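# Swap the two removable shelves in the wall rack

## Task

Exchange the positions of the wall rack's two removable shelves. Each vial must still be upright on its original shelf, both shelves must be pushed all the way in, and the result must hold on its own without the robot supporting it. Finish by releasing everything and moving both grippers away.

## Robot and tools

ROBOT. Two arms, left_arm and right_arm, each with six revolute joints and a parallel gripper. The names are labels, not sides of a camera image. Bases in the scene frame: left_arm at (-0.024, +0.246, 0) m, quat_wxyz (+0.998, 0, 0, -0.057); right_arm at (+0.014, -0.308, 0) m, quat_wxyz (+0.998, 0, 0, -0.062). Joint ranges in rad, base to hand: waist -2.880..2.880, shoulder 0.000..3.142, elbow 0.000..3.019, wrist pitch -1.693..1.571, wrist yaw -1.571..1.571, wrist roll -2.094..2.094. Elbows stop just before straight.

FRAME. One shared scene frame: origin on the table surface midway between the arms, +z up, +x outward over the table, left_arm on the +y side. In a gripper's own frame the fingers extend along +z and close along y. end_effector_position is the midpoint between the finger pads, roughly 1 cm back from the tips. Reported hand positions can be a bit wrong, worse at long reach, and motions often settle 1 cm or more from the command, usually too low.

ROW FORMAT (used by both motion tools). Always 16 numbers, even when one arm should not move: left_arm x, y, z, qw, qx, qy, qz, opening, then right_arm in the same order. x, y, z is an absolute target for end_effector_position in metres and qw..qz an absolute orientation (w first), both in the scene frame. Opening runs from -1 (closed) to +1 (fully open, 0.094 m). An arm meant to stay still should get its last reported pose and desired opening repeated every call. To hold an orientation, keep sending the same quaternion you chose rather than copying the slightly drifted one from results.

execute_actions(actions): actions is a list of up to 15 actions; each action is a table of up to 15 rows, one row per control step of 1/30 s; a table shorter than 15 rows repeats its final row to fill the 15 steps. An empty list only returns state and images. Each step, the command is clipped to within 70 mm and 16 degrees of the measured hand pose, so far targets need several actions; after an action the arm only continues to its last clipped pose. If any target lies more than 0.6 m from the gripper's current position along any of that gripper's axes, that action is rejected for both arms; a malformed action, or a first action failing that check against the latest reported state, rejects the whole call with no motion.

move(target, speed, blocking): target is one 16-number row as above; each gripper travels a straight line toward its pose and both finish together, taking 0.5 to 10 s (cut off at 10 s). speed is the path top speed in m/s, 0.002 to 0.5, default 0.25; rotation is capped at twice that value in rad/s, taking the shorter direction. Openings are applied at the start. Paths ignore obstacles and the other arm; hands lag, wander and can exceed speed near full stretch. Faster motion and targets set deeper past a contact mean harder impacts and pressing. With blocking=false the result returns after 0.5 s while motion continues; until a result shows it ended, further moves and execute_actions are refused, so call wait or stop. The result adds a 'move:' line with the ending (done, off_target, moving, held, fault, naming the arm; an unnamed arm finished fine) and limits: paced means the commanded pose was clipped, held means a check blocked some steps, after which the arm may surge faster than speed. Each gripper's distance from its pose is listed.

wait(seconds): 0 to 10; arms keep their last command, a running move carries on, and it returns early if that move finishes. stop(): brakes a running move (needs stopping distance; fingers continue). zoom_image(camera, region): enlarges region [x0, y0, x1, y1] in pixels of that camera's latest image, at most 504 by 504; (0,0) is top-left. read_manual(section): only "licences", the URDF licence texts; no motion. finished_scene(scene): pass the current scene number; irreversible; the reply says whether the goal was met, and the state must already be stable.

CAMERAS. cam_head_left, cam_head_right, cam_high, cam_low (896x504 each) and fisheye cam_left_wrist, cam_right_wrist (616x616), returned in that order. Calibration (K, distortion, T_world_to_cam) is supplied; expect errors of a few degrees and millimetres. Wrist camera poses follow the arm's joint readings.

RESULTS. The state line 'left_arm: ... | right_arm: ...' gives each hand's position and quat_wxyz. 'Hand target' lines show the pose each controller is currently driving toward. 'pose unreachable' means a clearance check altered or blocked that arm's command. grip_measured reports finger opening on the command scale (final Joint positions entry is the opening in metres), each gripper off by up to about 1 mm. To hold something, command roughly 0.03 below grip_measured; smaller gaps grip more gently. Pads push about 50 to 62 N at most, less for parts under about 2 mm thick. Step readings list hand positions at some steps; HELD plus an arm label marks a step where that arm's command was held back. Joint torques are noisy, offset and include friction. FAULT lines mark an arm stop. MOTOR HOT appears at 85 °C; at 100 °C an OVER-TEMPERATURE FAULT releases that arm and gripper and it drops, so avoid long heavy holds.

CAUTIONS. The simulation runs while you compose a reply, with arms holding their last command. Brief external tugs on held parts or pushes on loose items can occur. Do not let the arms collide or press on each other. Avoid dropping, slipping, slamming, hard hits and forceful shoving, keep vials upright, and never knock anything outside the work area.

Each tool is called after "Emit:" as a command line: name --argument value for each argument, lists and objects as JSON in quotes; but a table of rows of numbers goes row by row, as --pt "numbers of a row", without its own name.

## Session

Emit:
execute_actions --actions '[]'

Scene clock: 0.00 s.
left_arm: end_effector_position=(+0.4882, +0.1786, +0.4912) grip_measured=+1.000 end_effector_quat_wxyz=(+0.703, +0.052, +0.708, -0.046) | right_arm: end_effector_position=(+0.5256, -0.3734, +0.4984) grip_measured=+1.000 end_effector_quat_wxyz=(+0.710, +0.046, +0.701, -0.051)
Joint positions: left_arm=[-0.012  1.04   1.045 -0.013  0.013  0.008  0.094] | right_arm=[ 0.002  1.038  1.049  0.002  0.017 -0.006  0.094]
Joint velocities: left_arm=[-0.015 -0.015  0.007  0.002 -0.037 -0.022  0.   ] | right_arm=[-0.015 -0.005  0.012 -0.027  0.007 -0.037  0.   ]
Joint torques (N m, as the arm reports them, + toward a larger angle): no reading
Motor temperatures (°C, as the motors report them): left_arm=[20 24 41 23 21 21] | right_arm=[20 24 37 21 22 20]
Hand target (left_arm): +0.487, +0.179, +0.517; +0.719, +0.051, +0.692, -0.046
Hand target (right_arm): +0.525, -0.373, +0.517; +0.721, +0.046, +0.690, -0.052

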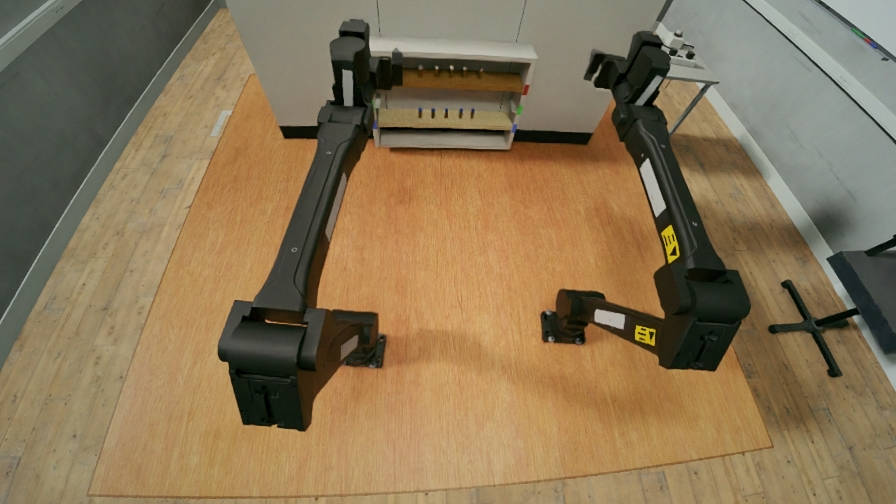

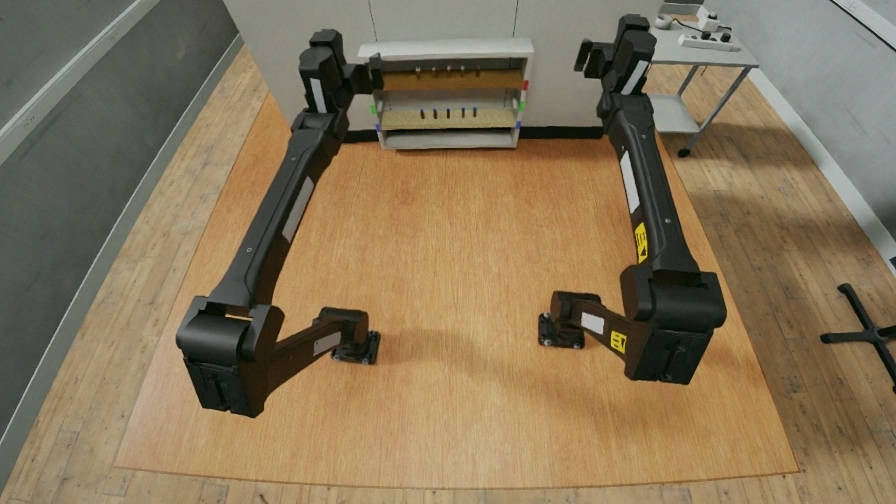

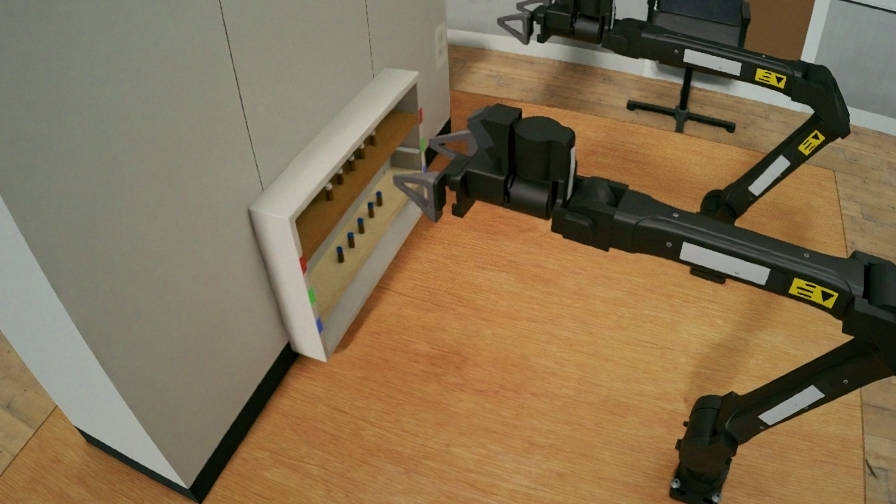

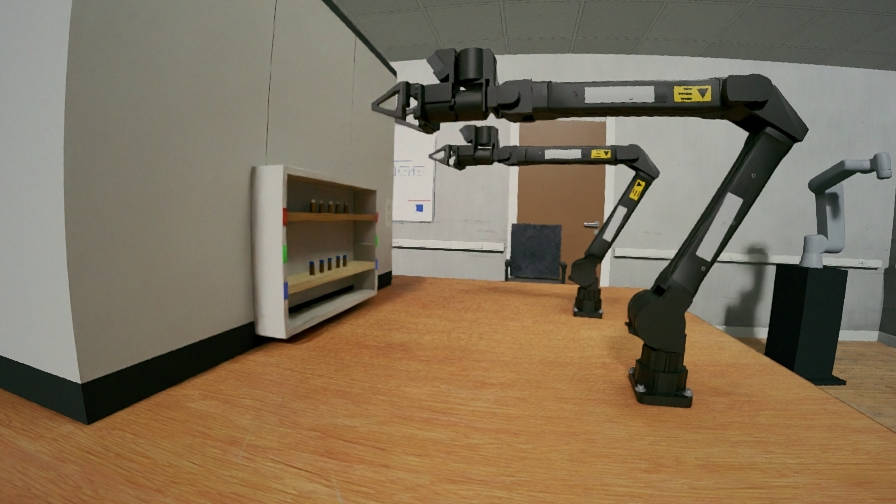

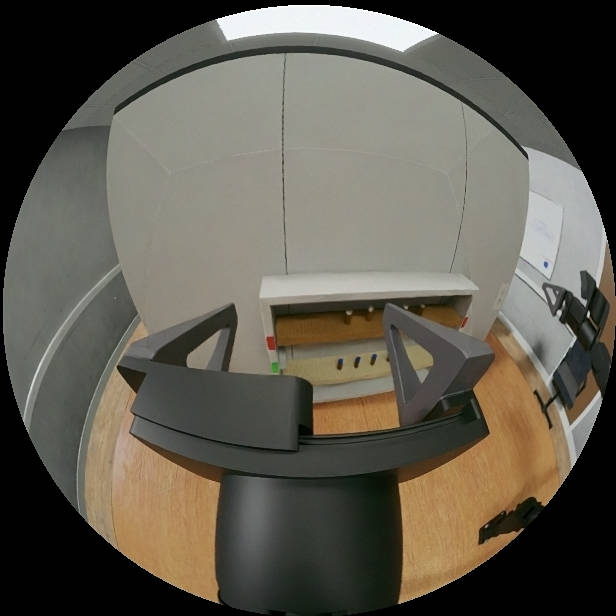

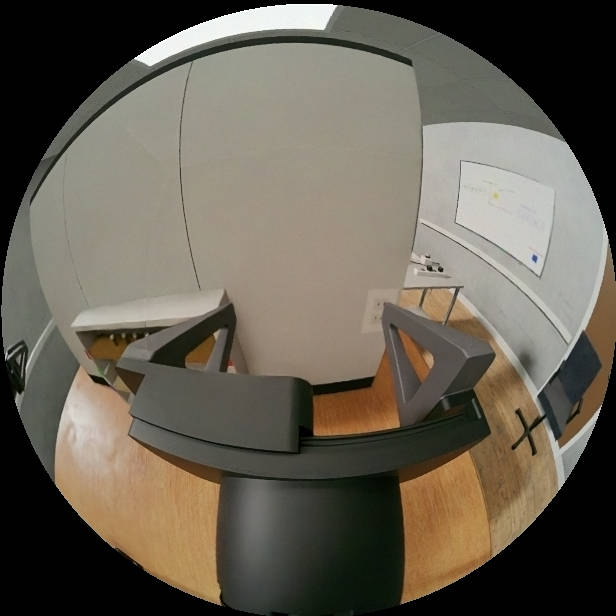

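Emit:
move --target '[0.660,0.152,0.302,0.5105,0.4895,0.4925,0.5075,0.2,0.660,-0.178,0.308,0.5114,-0.4886,0.4934,-0.5066,0.2]' --speed 0.4

Scene clock: 11.90 s.
left_arm: end_effector_position=(+0.6444, +0.1583, +0.2653) grip_measured=+0.202 end_effector_quat_wxyz=(+0.485, +0.510, +0.515, +0.490) | right_arm: end_effector_position=(+0.6493, -0.1847, +0.2769) grip_measured=+0.203 end_effector_quat_wxyz=(+0.495, -0.503, +0.512, -0.490)
Joint positions: left_arm=[-0.063  1.656  1.028  0.577 -0.186  1.562  0.056] | right_arm=[ 0.385  1.587  0.963  0.593  0.265 -1.548  0.056]
Joint velocities: left_arm=[-0.015 -0.005  0.002  0.002  0.022  0.037 -0.001] | right_arm=[-0.005 -0.005  0.007 -0.027 -0.022  0.022  0.001]
Joint torques (N m, as the arm reports them, + toward a larger angle): left_arm=[ -1.92 -14.8   13.86   3.06  -0.05   0.02] | right_arm=[  0.72 -15.61  11.43   3.52   0.28   0.02]
Motor temperatures (°C, as the motors report them): left_arm=[20 24 45 23 21 21] | right_arm=[20 24 41 21 22 20]
Hand target (left_arm): +0.658, +0.150, +0.303; +0.510, +0.490, +0.493, +0.507
Hand target (right_arm): +0.660, -0.179, +0.309; +0.513, -0.487, +0.495, -0.505
Off the commanded pose (left_arm): 0.040 m, 5 deg.
Off the commanded pose (right_arm): 0.034 m, 4 deg.
move: off_target (left_arm, right_arm)
camera_calibration (this result's frames):
cam_left_wrist: T_world_to_cam=[[-0.0437954, 0.00339615, -0.999035, 0.296502], [-0.580934, 0.813461, 0.0282321, 0.246758], [0.812772, 0.581609, -0.0336529, -0.481736], [0, 0, 0, 1]] pos_world=[0.547877, 0.0784472, 0.273037]
cam_right_wrist: T_world_to_cam=[[0.0153522, 0.00485183, 0.99987, -0.289517], [-0.594791, -0.803774, 0.0130328, 0.23711], [0.803733, -0.594914, -0.00945386, -0.507119], [0, 0, 0, 1]] pos_world=[0.553064, -0.109705, 0.281595]

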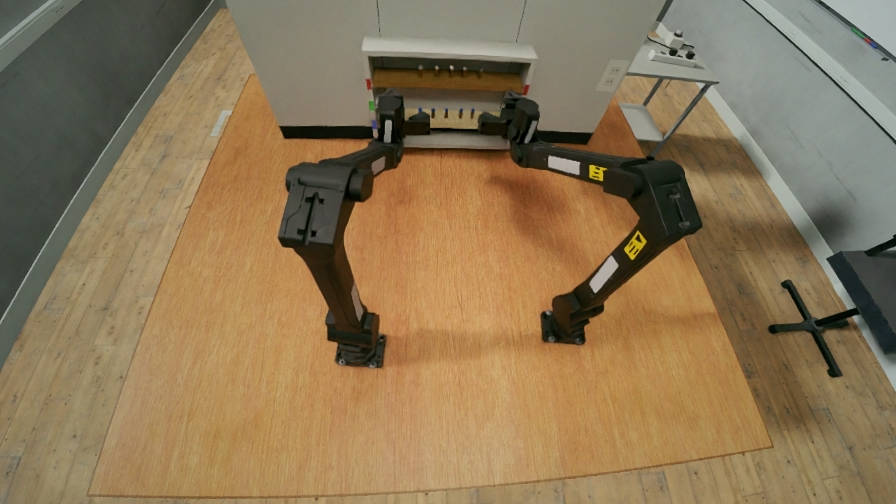

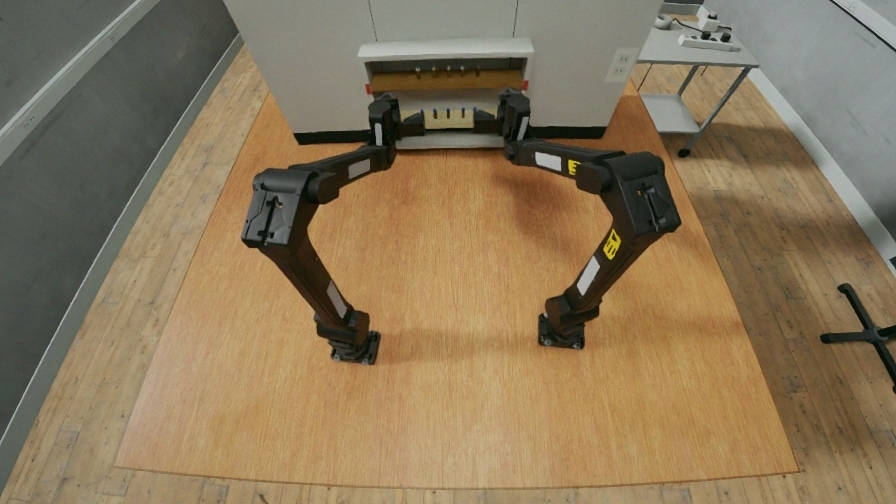

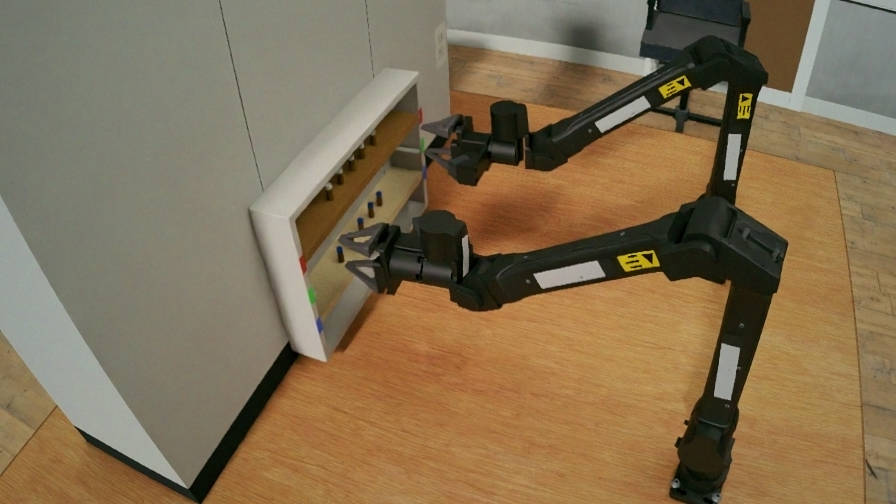

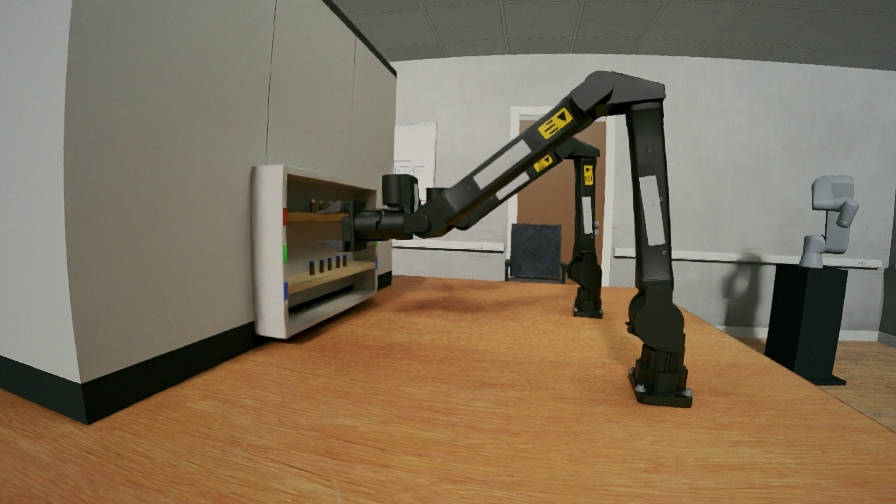

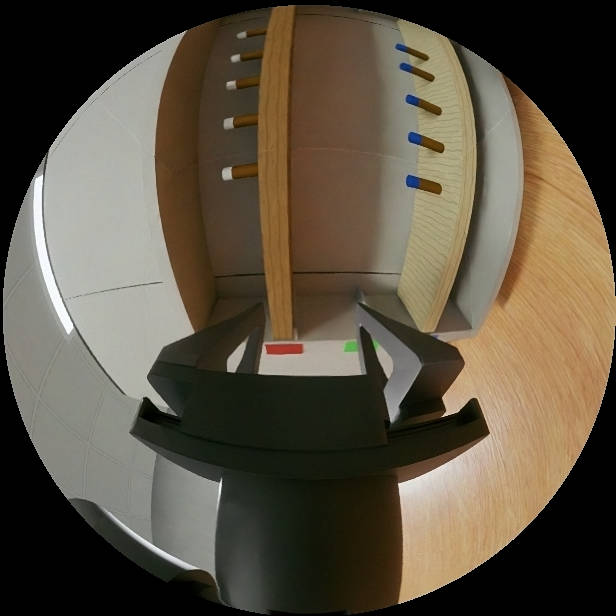

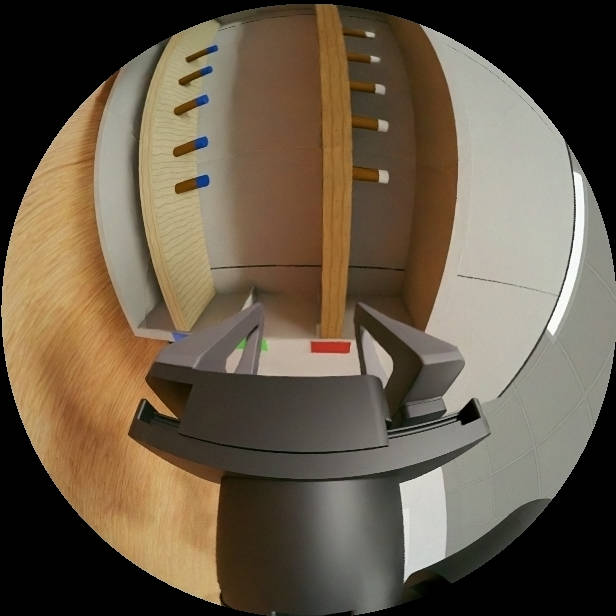

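Emit:
execute_actions --actions '[[[0.6615,0.1523,0.303,0.5103,0.4897,0.4923,0.5077,0.2,0.6615,-0.1783,0.3095,0.511,-0.489,0.4926,-0.5074,0.2],[0.663,0.1526,0.304,0.5101,0.4899,0.4921,0.5079,0.2,0.663,-0.1786,0.311,0.5107,-0.4893,0.4919,-0.5081,0.2],[0.6645,0.1529,0.305,0.5099,0.4901,0.4919,0.5081,0.2,0.6645,-0.1789,0.3125,0.5104,-0.4896,0.4911,-0.5089,0.2],[0.666,0.1532,0.306,0.5097,0.4903,0.4917,0.5083,0.2,0.666,-0.1792,0.314,0.510,-0.490,0.4904,-0.5096,0.2],[0.6675,0.1535,0.307,0.5095,0.4905,0.4915,0.5085,0.2,0.6675,-0.1795,0.3155,0.5097,-0.4903,0.4897,-0.5103,0.2],[0.669,0.1538,0.308,0.5093,0.4907,0.4913,0.5087,0.2,0.669,-0.1798,0.317,0.5094,-0.4906,0.4889,-0.5111,0.2],[0.6705,0.1541,0.309,0.5091,0.4909,0.4911,0.5089,0.2,0.6705,-0.1801,0.3185,0.509,-0.491,0.4882,-0.5118,0.2],[0.672,0.1544,0.310,0.5089,0.4911,0.4909,0.5091,0.2,0.672,-0.1804,0.320,0.5087,-0.4913,0.4875,-0.5125,0.2],[0.6735,0.1547,0.311,0.5087,0.4913,0.4907,0.5093,0.2,0.6735,-0.1807,0.3215,0.5083,-0.4917,0.4867,-0.5133,0.2],[0.675,0.155,0.312,0.5085,0.4915,0.4905,0.5095,0.2,0.675,-0.181,0.3225,0.508,-0.492,0.486,-0.514,0.2],[0.6765,0.155,0.313,0.5085,0.4915,0.4905,0.5095,0.2,0.6765,-0.181,0.3225,0.508,-0.492,0.486,-0.514,0.2],[0.678,0.155,0.314,0.5085,0.4915,0.4905,0.5095,0.2,0.678,-0.181,0.3225,0.508,-0.492,0.486,-0.514,0.2]]]'

Scene clock: 38.73 s.
left_arm: end_effector_position=(+0.6592, +0.1535, +0.2985) grip_measured=+0.202 end_effector_quat_wxyz=(+0.503, +0.498, +0.497, +0.501) | right_arm: end_effector_position=(+0.6595, -0.1808, +0.3034) grip_measured=+0.203 end_effector_quat_wxyz=(+0.505, -0.497, +0.495, -0.503)
Joint positions: left_arm=[-0.063  1.66   1.093  0.577 -0.174  1.572  0.056] | right_arm=[ 0.385  1.587  1.011  0.592  0.258 -1.575  0.056]
Joint velocities: left_arm=[-0.005  0.024  0.105 -0.017 -0.051  0.022 -0.   ] | right_arm=[ 0.005 -0.005  0.129 -0.007 -0.022 -0.022 -0.   ]
Joint torques (N m, as the arm reports them, + toward a larger angle): left_arm=[ -0.99 -13.79  13.35   1.53   0.02   0.05] | right_arm=[ -0.21 -14.43  11.77   2.17  -0.04  -0.01]
Motor temperatures (°C, as the motors report them): left_arm=[20 25 48 23 21 21] | right_arm=[20 25 45 22 22 20]
Hand target (left_arm): +0.676, +0.155, +0.314; +0.508, +0.491, +0.490, +0.510
Hand target (right_arm): +0.675, -0.182, +0.323; +0.508, -0.491, +0.486, -0.514
Off the commanded pose (left_arm): 0.024 m, 2 deg.
Off the commanded pose (right_arm): 0.027 m, 2 deg.
Step readings (end_effector_position):
0: left_arm (+0.6444, +0.1583, +0.2653) | right_arm (+0.6493, -0.1847, +0.2769)
1: left_arm (+0.6444, +0.1582, +0.2653) | right_arm (+0.6493, -0.1847, +0.2769)
2: left_arm (+0.6444, +0.1580, +0.2652) | right_arm (+0.6493, -0.1847, +0.2769)
4: left_arm (+0.6449, +0.1576, +0.2663) | right_arm (+0.6493, -0.1847, +0.2769)
8: left_arm (+0.6486, +0.1562, +0.2754) | right_arm (+0.6511, -0.1841, +0.2813)
15: end_effector_position above
camera_calibration (this result's frames):
cam_left_wrist: T_world_to_cam=[[0.0154832, 0.00227938, -0.999878, 0.291688], [-0.571116, 0.82084, -0.00697254, 0.261184], [0.820723, 0.571154, 0.014011, -0.507676], [0, 0, 0, 1]] pos_world=[0.561312, 0.074906, 0.300586]
cam_right_wrist: T_world_to_cam=[[-0.0304045, 0.0191978, 0.999353, -0.283259], [-0.589022, -0.808113, -0.00239645, 0.246056], [0.807545, -0.588714, 0.0358783, -0.527794], [0, 0, 0, 1]] pos_world=[0.562537, -0.10644, 0.302602]

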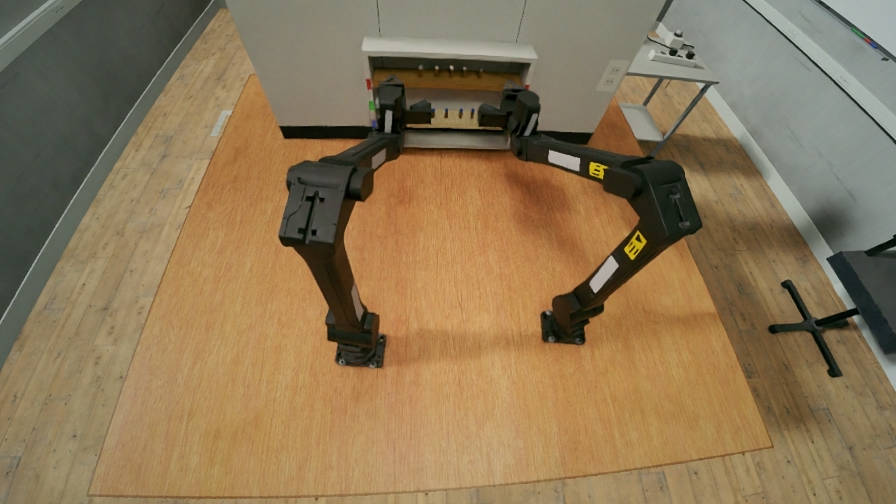

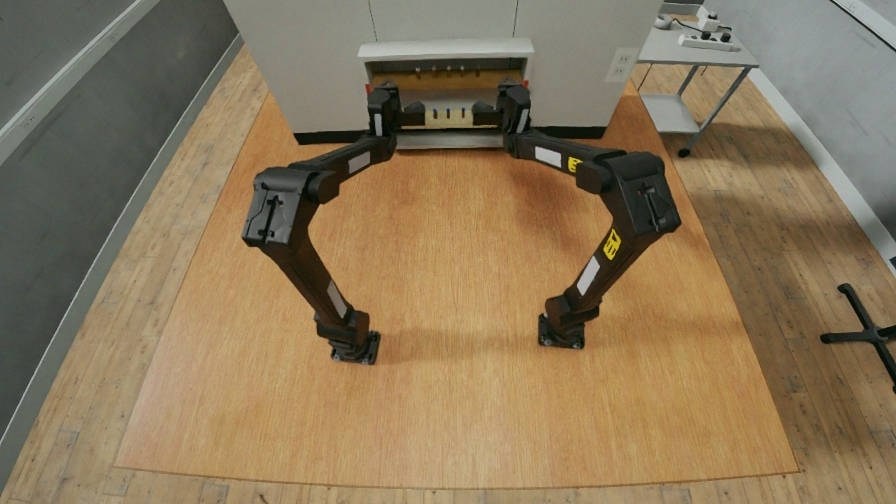

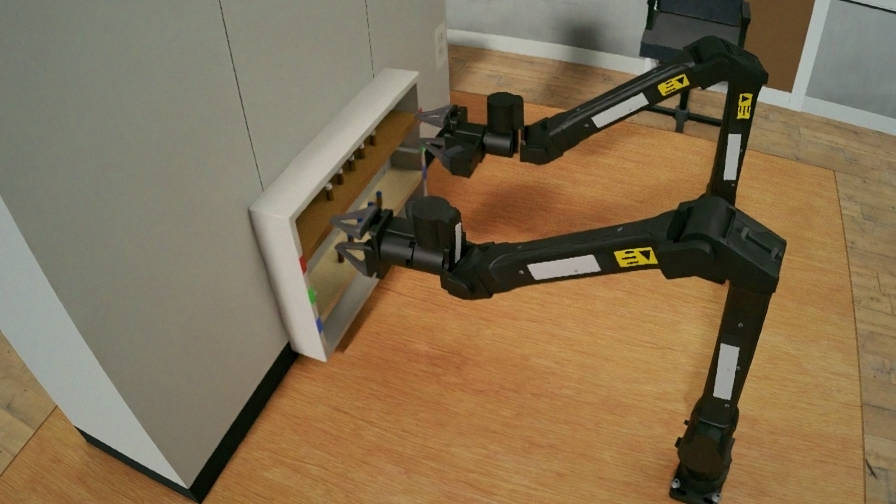

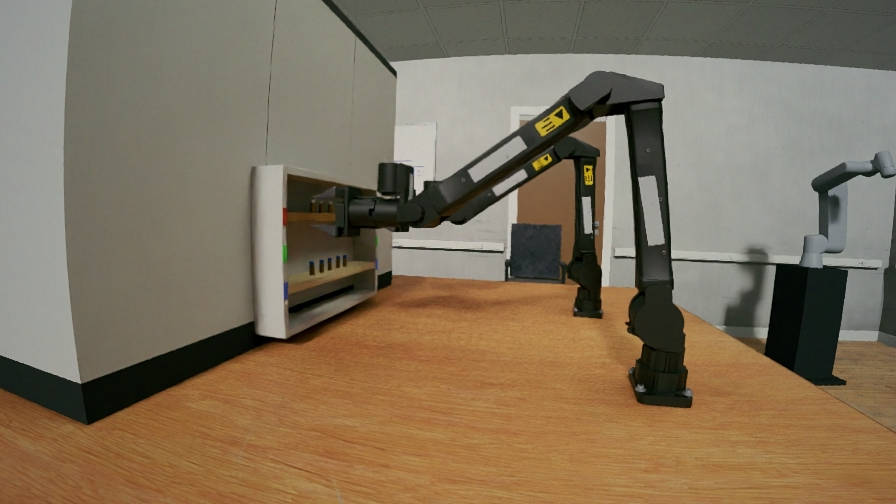

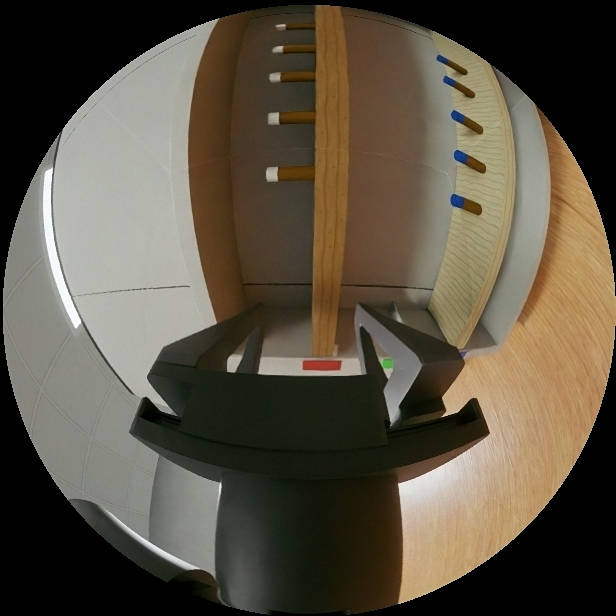

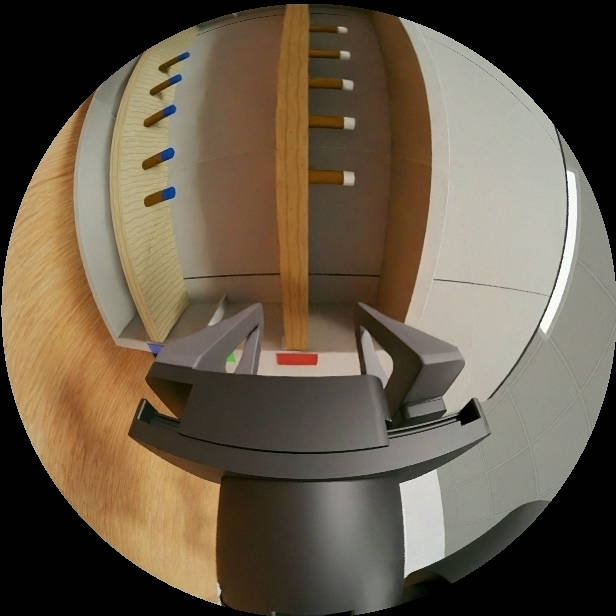

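Emit:
execute_actions --actions '[[[0.679,0.1545,0.312,0.5085,0.4915,0.491,0.509,0.2,0.679,-0.1815,0.3215,0.509,-0.491,0.4875,-0.5125,0.2],[0.6805,0.154,0.310,0.5085,0.4915,0.4915,0.5085,0.2,0.681,-0.182,0.320,0.510,-0.490,0.489,-0.511,0.2],[0.682,0.1535,0.308,0.5085,0.4915,0.492,0.508,0.2,0.683,-0.1825,0.319,0.5105,-0.4895,0.490,-0.510,0.2],[0.684,0.153,0.307,0.5085,0.4915,0.4925,0.5075,0.2,0.685,-0.183,0.318,0.511,-0.489,0.491,-0.509,0.2],[0.686,0.1525,0.307,0.5085,0.4915,0.4925,0.5075,0.2,0.687,-0.183,0.318,0.511,-0.489,0.491,-0.509,0.2],[0.6885,0.152,0.307,0.5085,0.4915,0.4925,0.5075,0.2,0.6895,-0.183,0.318,0.511,-0.489,0.491,-0.509,0.2],[0.691,0.152,0.307,0.5085,0.4915,0.4925,0.5075,0.2,0.692,-0.183,0.318,0.511,-0.489,0.491,-0.509,0.2],[0.694,0.152,0.307,0.5085,0.4915,0.4925,0.5075,0.2,0.695,-0.183,0.318,0.511,-0.489,0.491,-0.509,0.2],[0.697,0.152,0.307,0.5085,0.4915,0.4925,0.5075,0.2,0.698,-0.183,0.318,0.511,-0.489,0.491,-0.509,0.2],[0.700,0.152,0.307,0.5085,0.4915,0.4925,0.5075,0.2,0.701,-0.183,0.318,0.511,-0.489,0.491,-0.509,0.2],[0.703,0.152,0.307,0.5085,0.4915,0.4925,0.5075,0.2,0.704,-0.183,0.318,0.511,-0.489,0.491,-0.509,0.2],[0.706,0.152,0.307,0.5085,0.4915,0.4925,0.5075,0.2,0.707,-0.183,0.318,0.511,-0.489,0.491,-0.509,0.2],[0.709,0.152,0.307,0.5085,0.4915,0.4925,0.5075,0.2,0.710,-0.183,0.318,0.511,-0.489,0.491,-0.509,0.2],[0.712,0.152,0.307,0.5085,0.4915,0.4925,0.5075,0.2,0.713,-0.183,0.318,0.511,-0.489,0.491,-0.509,0.2],[0.715,0.152,0.3072,0.5085,0.4915,0.4925,0.5075,0.2,0.716,-0.183,0.3183,0.511,-0.489,0.491,-0.509,0.2]],[[0.718,0.152,0.3074,0.5085,0.4915,0.4925,0.5075,0.2,0.719,-0.183,0.3185,0.511,-0.489,0.491,-0.509,0.2],[0.721,0.152,0.3076,0.5085,0.4915,0.4925,0.5075,0.2,0.722,-0.183,0.3187,0.511,-0.489,0.491,-0.509,0.2],[0.724,0.152,0.3078,0.5085,0.4915,0.4925,0.5075,0.2,0.725,-0.183,0.3189,0.511,-0.489,0.491,-0.509,0.2],[0.727,0.152,0.308,0.5085,0.4915,0.4925,0.5075,0.2,0.728,-0.183,0.3191,0.511,-0.489,0.491,-0.509,0.2],[0.730,0.152,0.3082,0.5085,0.4915,0.4925,0.5075,0.2,0.731,-0.183,0.3193,0.511,-0.489,0.491,-0.509,0.2],[0.733,0.152,0.3084,0.5085,0.4915,0.4925,0.5075,0.2,0.734,-0.183,0.3195,0.511,-0.489,0.491,-0.509,0.2],[0.736,0.152,0.3086,0.5085,0.4915,0.4925,0.5075,0.2,0.737,-0.183,0.3197,0.511,-0.489,0.491,-0.509,0.2],[0.7385,0.152,0.3088,0.5085,0.4915,0.4925,0.5075,0.2,0.7395,-0.183,0.320,0.511,-0.489,0.491,-0.509,0.2],[0.7405,0.152,0.309,0.5085,0.4915,0.4925,0.5075,0.2,0.7415,-0.183,0.320,0.511,-0.489,0.491,-0.509,0.2],[0.7425,0.152,0.309,0.5085,0.4915,0.4925,0.5075,0.2,0.7435,-0.183,0.320,0.511,-0.489,0.491,-0.509,0.2],[0.744,0.152,0.309,0.5085,0.4915,0.4925,0.5075,0.2,0.745,-0.183,0.320,0.511,-0.489,0.491,-0.509,0.2],[0.745,0.152,0.309,0.5085,0.4915,0.4925,0.5075,0.2,0.746,-0.183,0.320,0.511,-0.489,0.491,-0.509,0.2]]]'

Scene clock: 80.33 s.
left_arm: end_effector_position=(+0.7277, +0.1486, +0.2915) grip_measured=+0.202 end_effector_quat_wxyz=(+0.503, +0.499, +0.497, +0.501) | right_arm: end_effector_position=(+0.7284, -0.1797, +0.2987) grip_measured=+0.203 end_effector_quat_wxyz=(+0.502, -0.501, +0.496, -0.501)
Joint positions: left_arm=[-0.05   1.824  1.303  0.529 -0.16   1.573  0.056] | right_arm=[ 0.354  1.745  1.211  0.54   0.225 -1.578  0.056]
Joint velocities: left_arm=[-0.005  0.024  0.032 -0.022  0.007  0.007 -0.   ] | right_arm=[-0.005  0.024  0.022 -0.027  0.066 -0.051  0.001]
Joint torques (N m, as the arm reports them, + toward a larger angle): left_arm=[ -1.37 -16.7   14.57   1.28   0.05  -0.05] | right_arm=[ -0.3  -17.72  12.21   2.29  -0.02   0.18]
Motor temperatures (°C, as the motors report them): left_arm=[20 25 49 23 21 21] | right_arm=[20 25 47 21 22 20]
Hand target (left_arm): +0.743, +0.152, +0.309; +0.508, +0.491, +0.492, +0.508
Hand target (right_arm): +0.743, -0.183, +0.320; +0.511, -0.489, +0.491, -0.509
Off the commanded pose (left_arm): 0.025 m, 1 deg.
Off the commanded pose (right_arm): 0.028 m, 2 deg.
Step readings (end_effector_position; steps 1 to 15: 1st action; 16 to 30: 2nd action):
0: left_arm (+0.6612, +0.1531, +0.2960) | right_arm (+0.6613, -0.1803, +0.3035)
1: left_arm (+0.6613, +0.1531, +0.2957) | right_arm (+0.6614, -0.1801, +0.3032)
2: left_arm (+0.6614, +0.1531, +0.2952) | right_arm (+0.6615, -0.1798, +0.3027)
4: left_arm (+0.6625, +0.1529, +0.2932) | right_arm (+0.6628, -0.1791, +0.3013)
8: left_arm (+0.6697, +0.1516, +0.2875) | right_arm (+0.6705, -0.1790, +0.2966)
15: left_arm (+0.6897, +0.1477, +0.2848) | right_arm (+0.6912, -0.1802, +0.2943)
16: left_arm (+0.6927, +0.1473, +0.2855) | right_arm (+0.6942, -0.1803, +0.2946)
17: left_arm (+0.6957, +0.1471, +0.2862) | right_arm (+0.6972, -0.1801, +0.2952)
19: left_arm (+0.7018, +0.1469, +0.2881) | right_arm (+0.7032, -0.1802, +0.2962)
23: left_arm (+0.7142, +0.1477, +0.2914) | right_arm (+0.7153, -0.1795, +0.2988)
30: end_effector_position above
camera_calibration (this result's frames):
cam_left_wrist: T_world_to_cam=[[0.0136307, 0.00384571, -0.9999, 0.28481], [-0.570195, 0.821496, -0.00461338, 0.302864], [0.821396, 0.570201, 0.0133904, -0.56122], [0, 0, 0, 1]] pos_world=[0.629794, 0.0701111, 0.293693]
cam_right_wrist: T_world_to_cam=[[-0.0216823, 0.0243894, 0.999467, -0.281953], [-0.587175, -0.80943, 0.00701397, 0.283128], [0.80917, -0.58671, 0.0318711, -0.582336], [0, 0, 0, 1]] pos_world=[0.631341, -0.105613, 0.298377]

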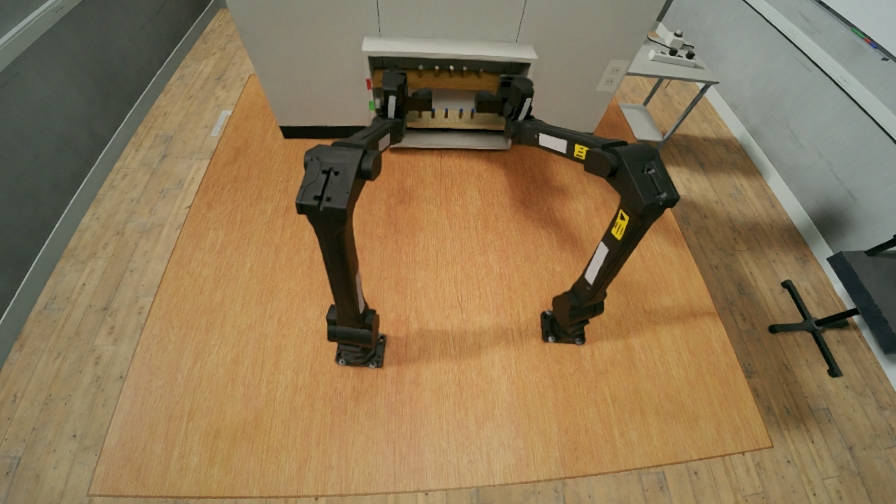

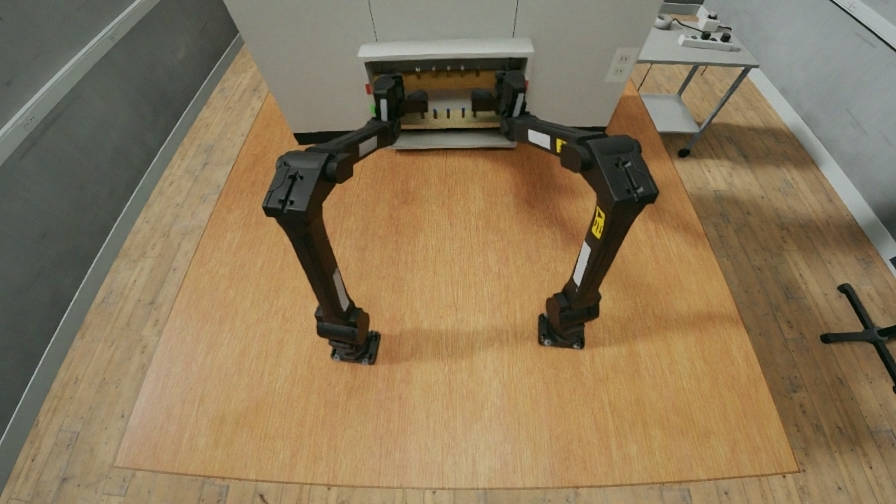

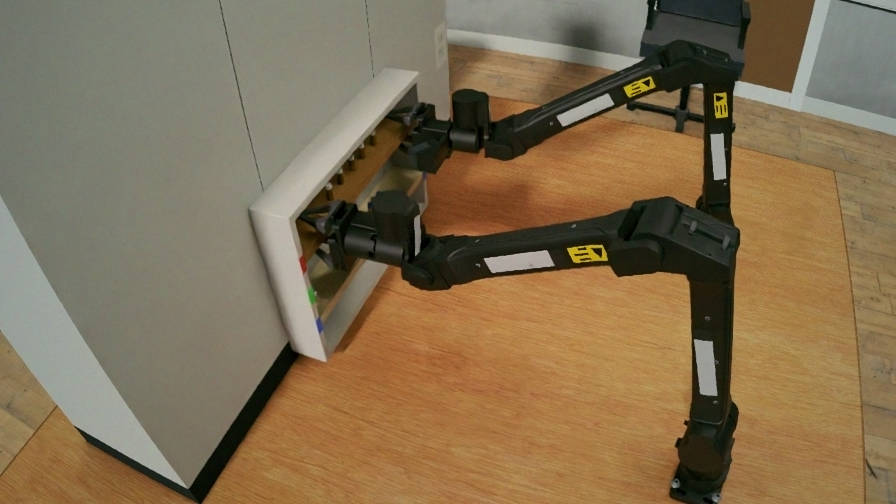

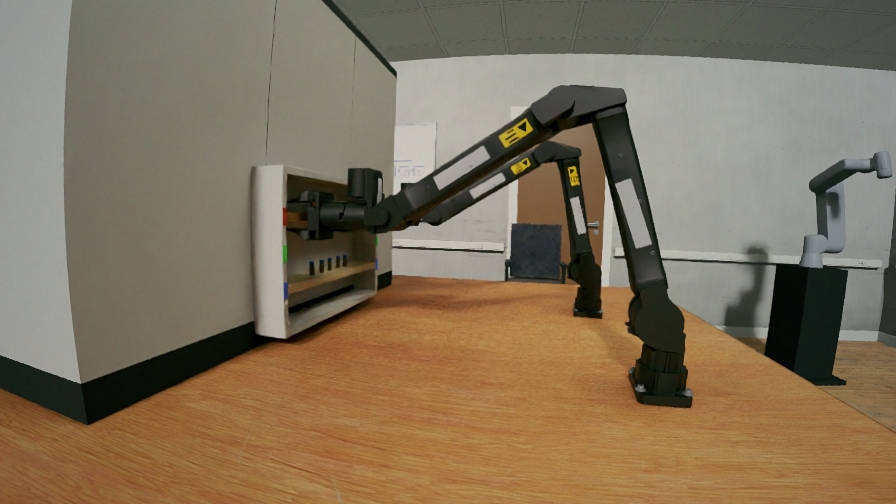

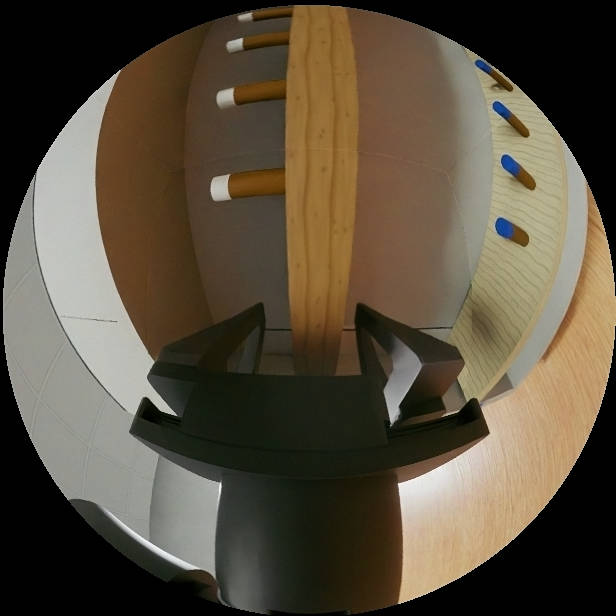

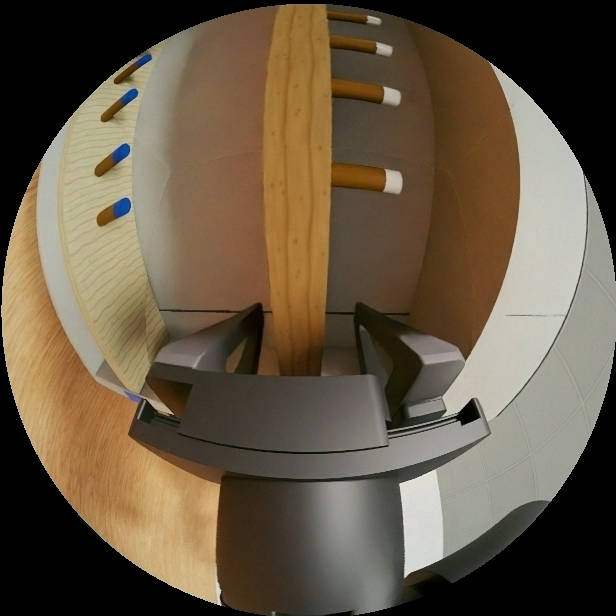

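Emit:
execute_actions --actions '[]'

Scene clock: 113.90 s.
left_arm: end_effector_position=(+0.7281, +0.1485, +0.2898) grip_measured=+0.202 end_effector_quat_wxyz=(+0.502, +0.500, +0.498, +0.500) | right_arm: end_effector_position=(+0.7287, -0.1797, +0.2976) grip_measured=+0.203 end_effector_quat_wxyz=(+0.501, -0.502, +0.496, -0.501)
Joint positions: left_arm=[-0.05   1.826  1.303  0.527 -0.16   1.573  0.056] | right_arm=[ 0.354  1.746  1.212  0.538  0.225 -1.578  0.056]
Joint velocities: left_arm=[-0.005 -0.005  0.022  0.007 -0.037 -0.007  0.   ] | right_arm=[ 0.005 -0.005  0.022 -0.032 -0.007  0.022 -0.   ]
Joint torques (N m, as the arm reports them, + toward a larger angle): left_arm=[ -0.99 -16.92  14.57   1.18   0.03  -0.05] | right_arm=[ -0.39 -17.99  12.43   2.29  -0.03   0.18]
Motor temperatures (°C, as the motors report them): left_arm=[20 25 51 23 21 21] | right_arm=[20 25 49 21 22 20]
Hand target (left_arm): +0.743, +0.152, +0.310; +0.509, +0.491, +0.492, +0.508
Hand target (right_arm): +0.743, -0.183, +0.320; +0.511, -0.489, +0.491, -0.509
Off the commanded pose (left_arm): 0.026 m, 2 deg.
Off the commanded pose (right_arm): 0.028 m, 2 deg.
camera_calibration (this result's frames):
cam_left_wrist: T_world_to_cam=[[0.00986924, 0.00446553, -0.999941, 0.285722], [-0.569894, 0.821716, -0.00195514, 0.302153], [0.821659, 0.56988, 0.0106546, -0.560783], [0, 0, 0, 1]] pos_world=[0.630148, 0.0700194, 0.292271]
cam_right_wrist: T_world_to_cam=[[-0.0190841, 0.0250002, 0.999505, -0.282696], [-0.587154, -0.809425, 0.00903493, 0.282722], [0.80925, -0.586691, 0.0301261, -0.582013], [0, 0, 0, 1]] pos_world=[0.631601, -0.105552, 0.297536]

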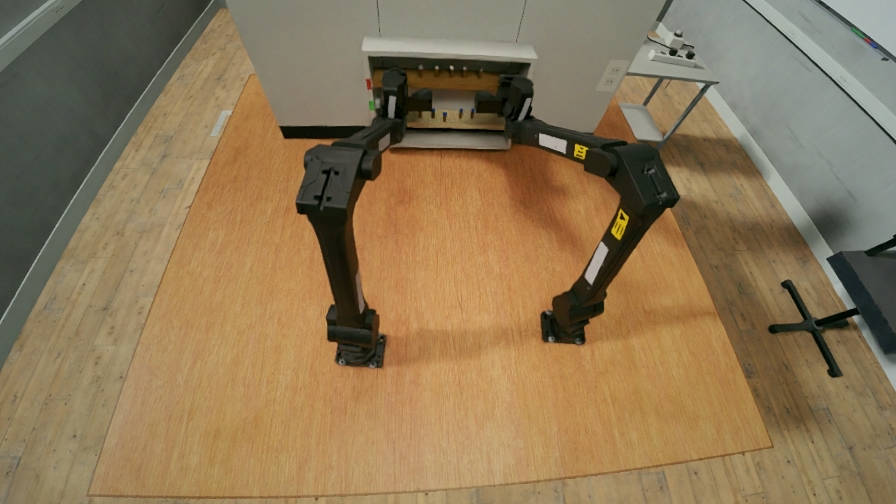

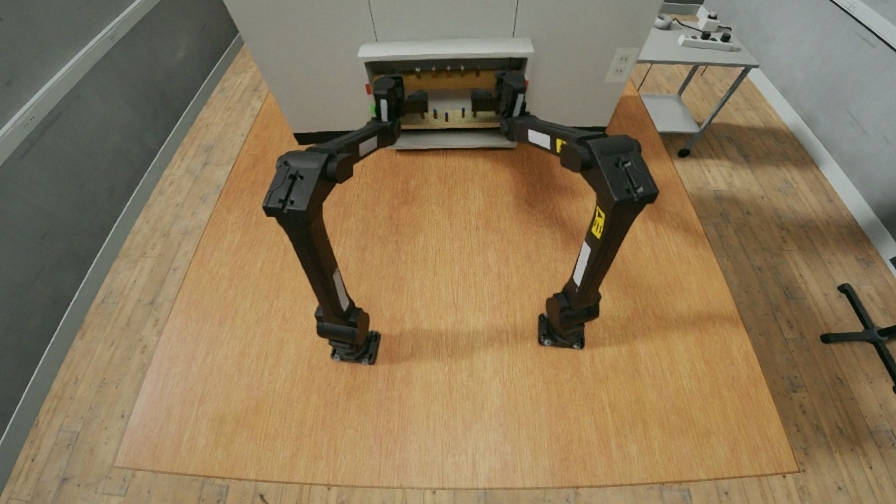

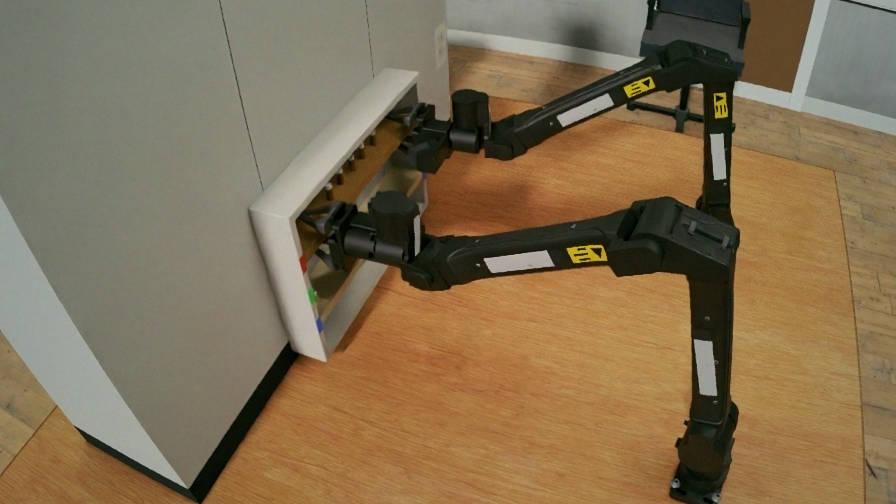

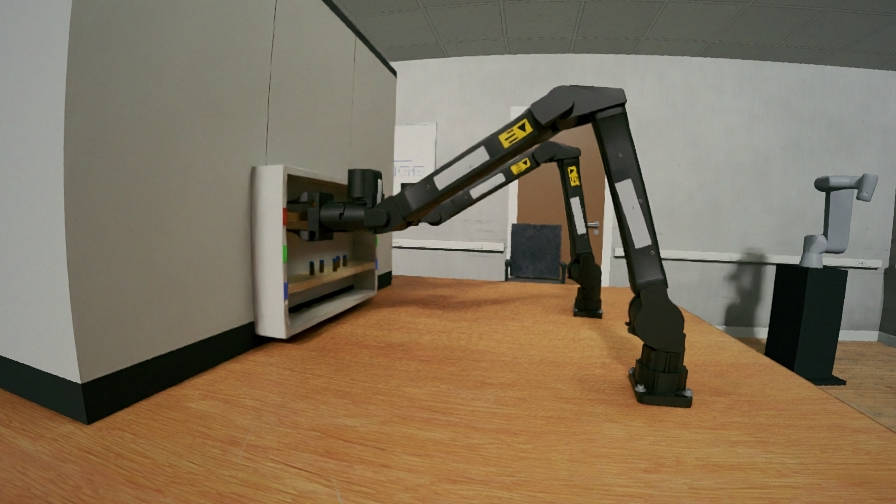

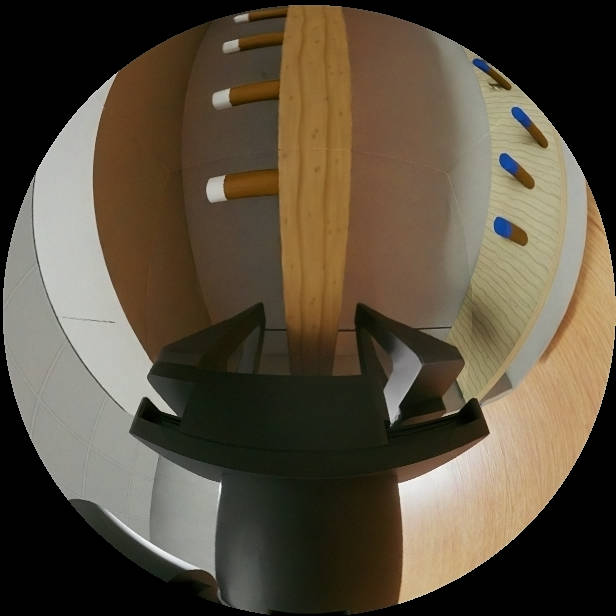

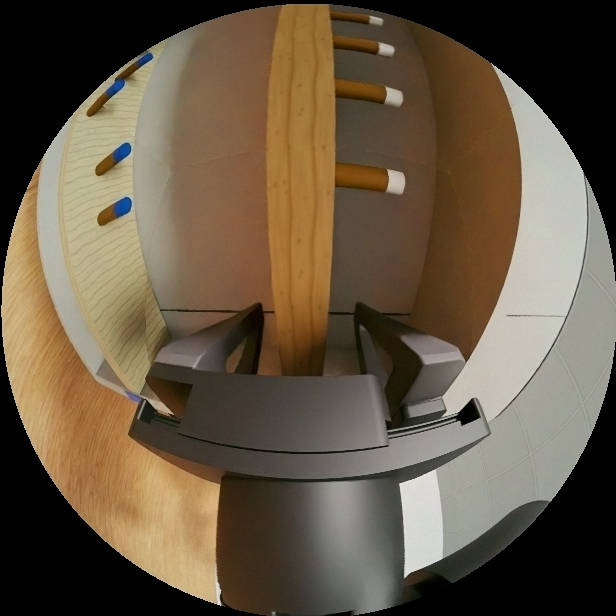

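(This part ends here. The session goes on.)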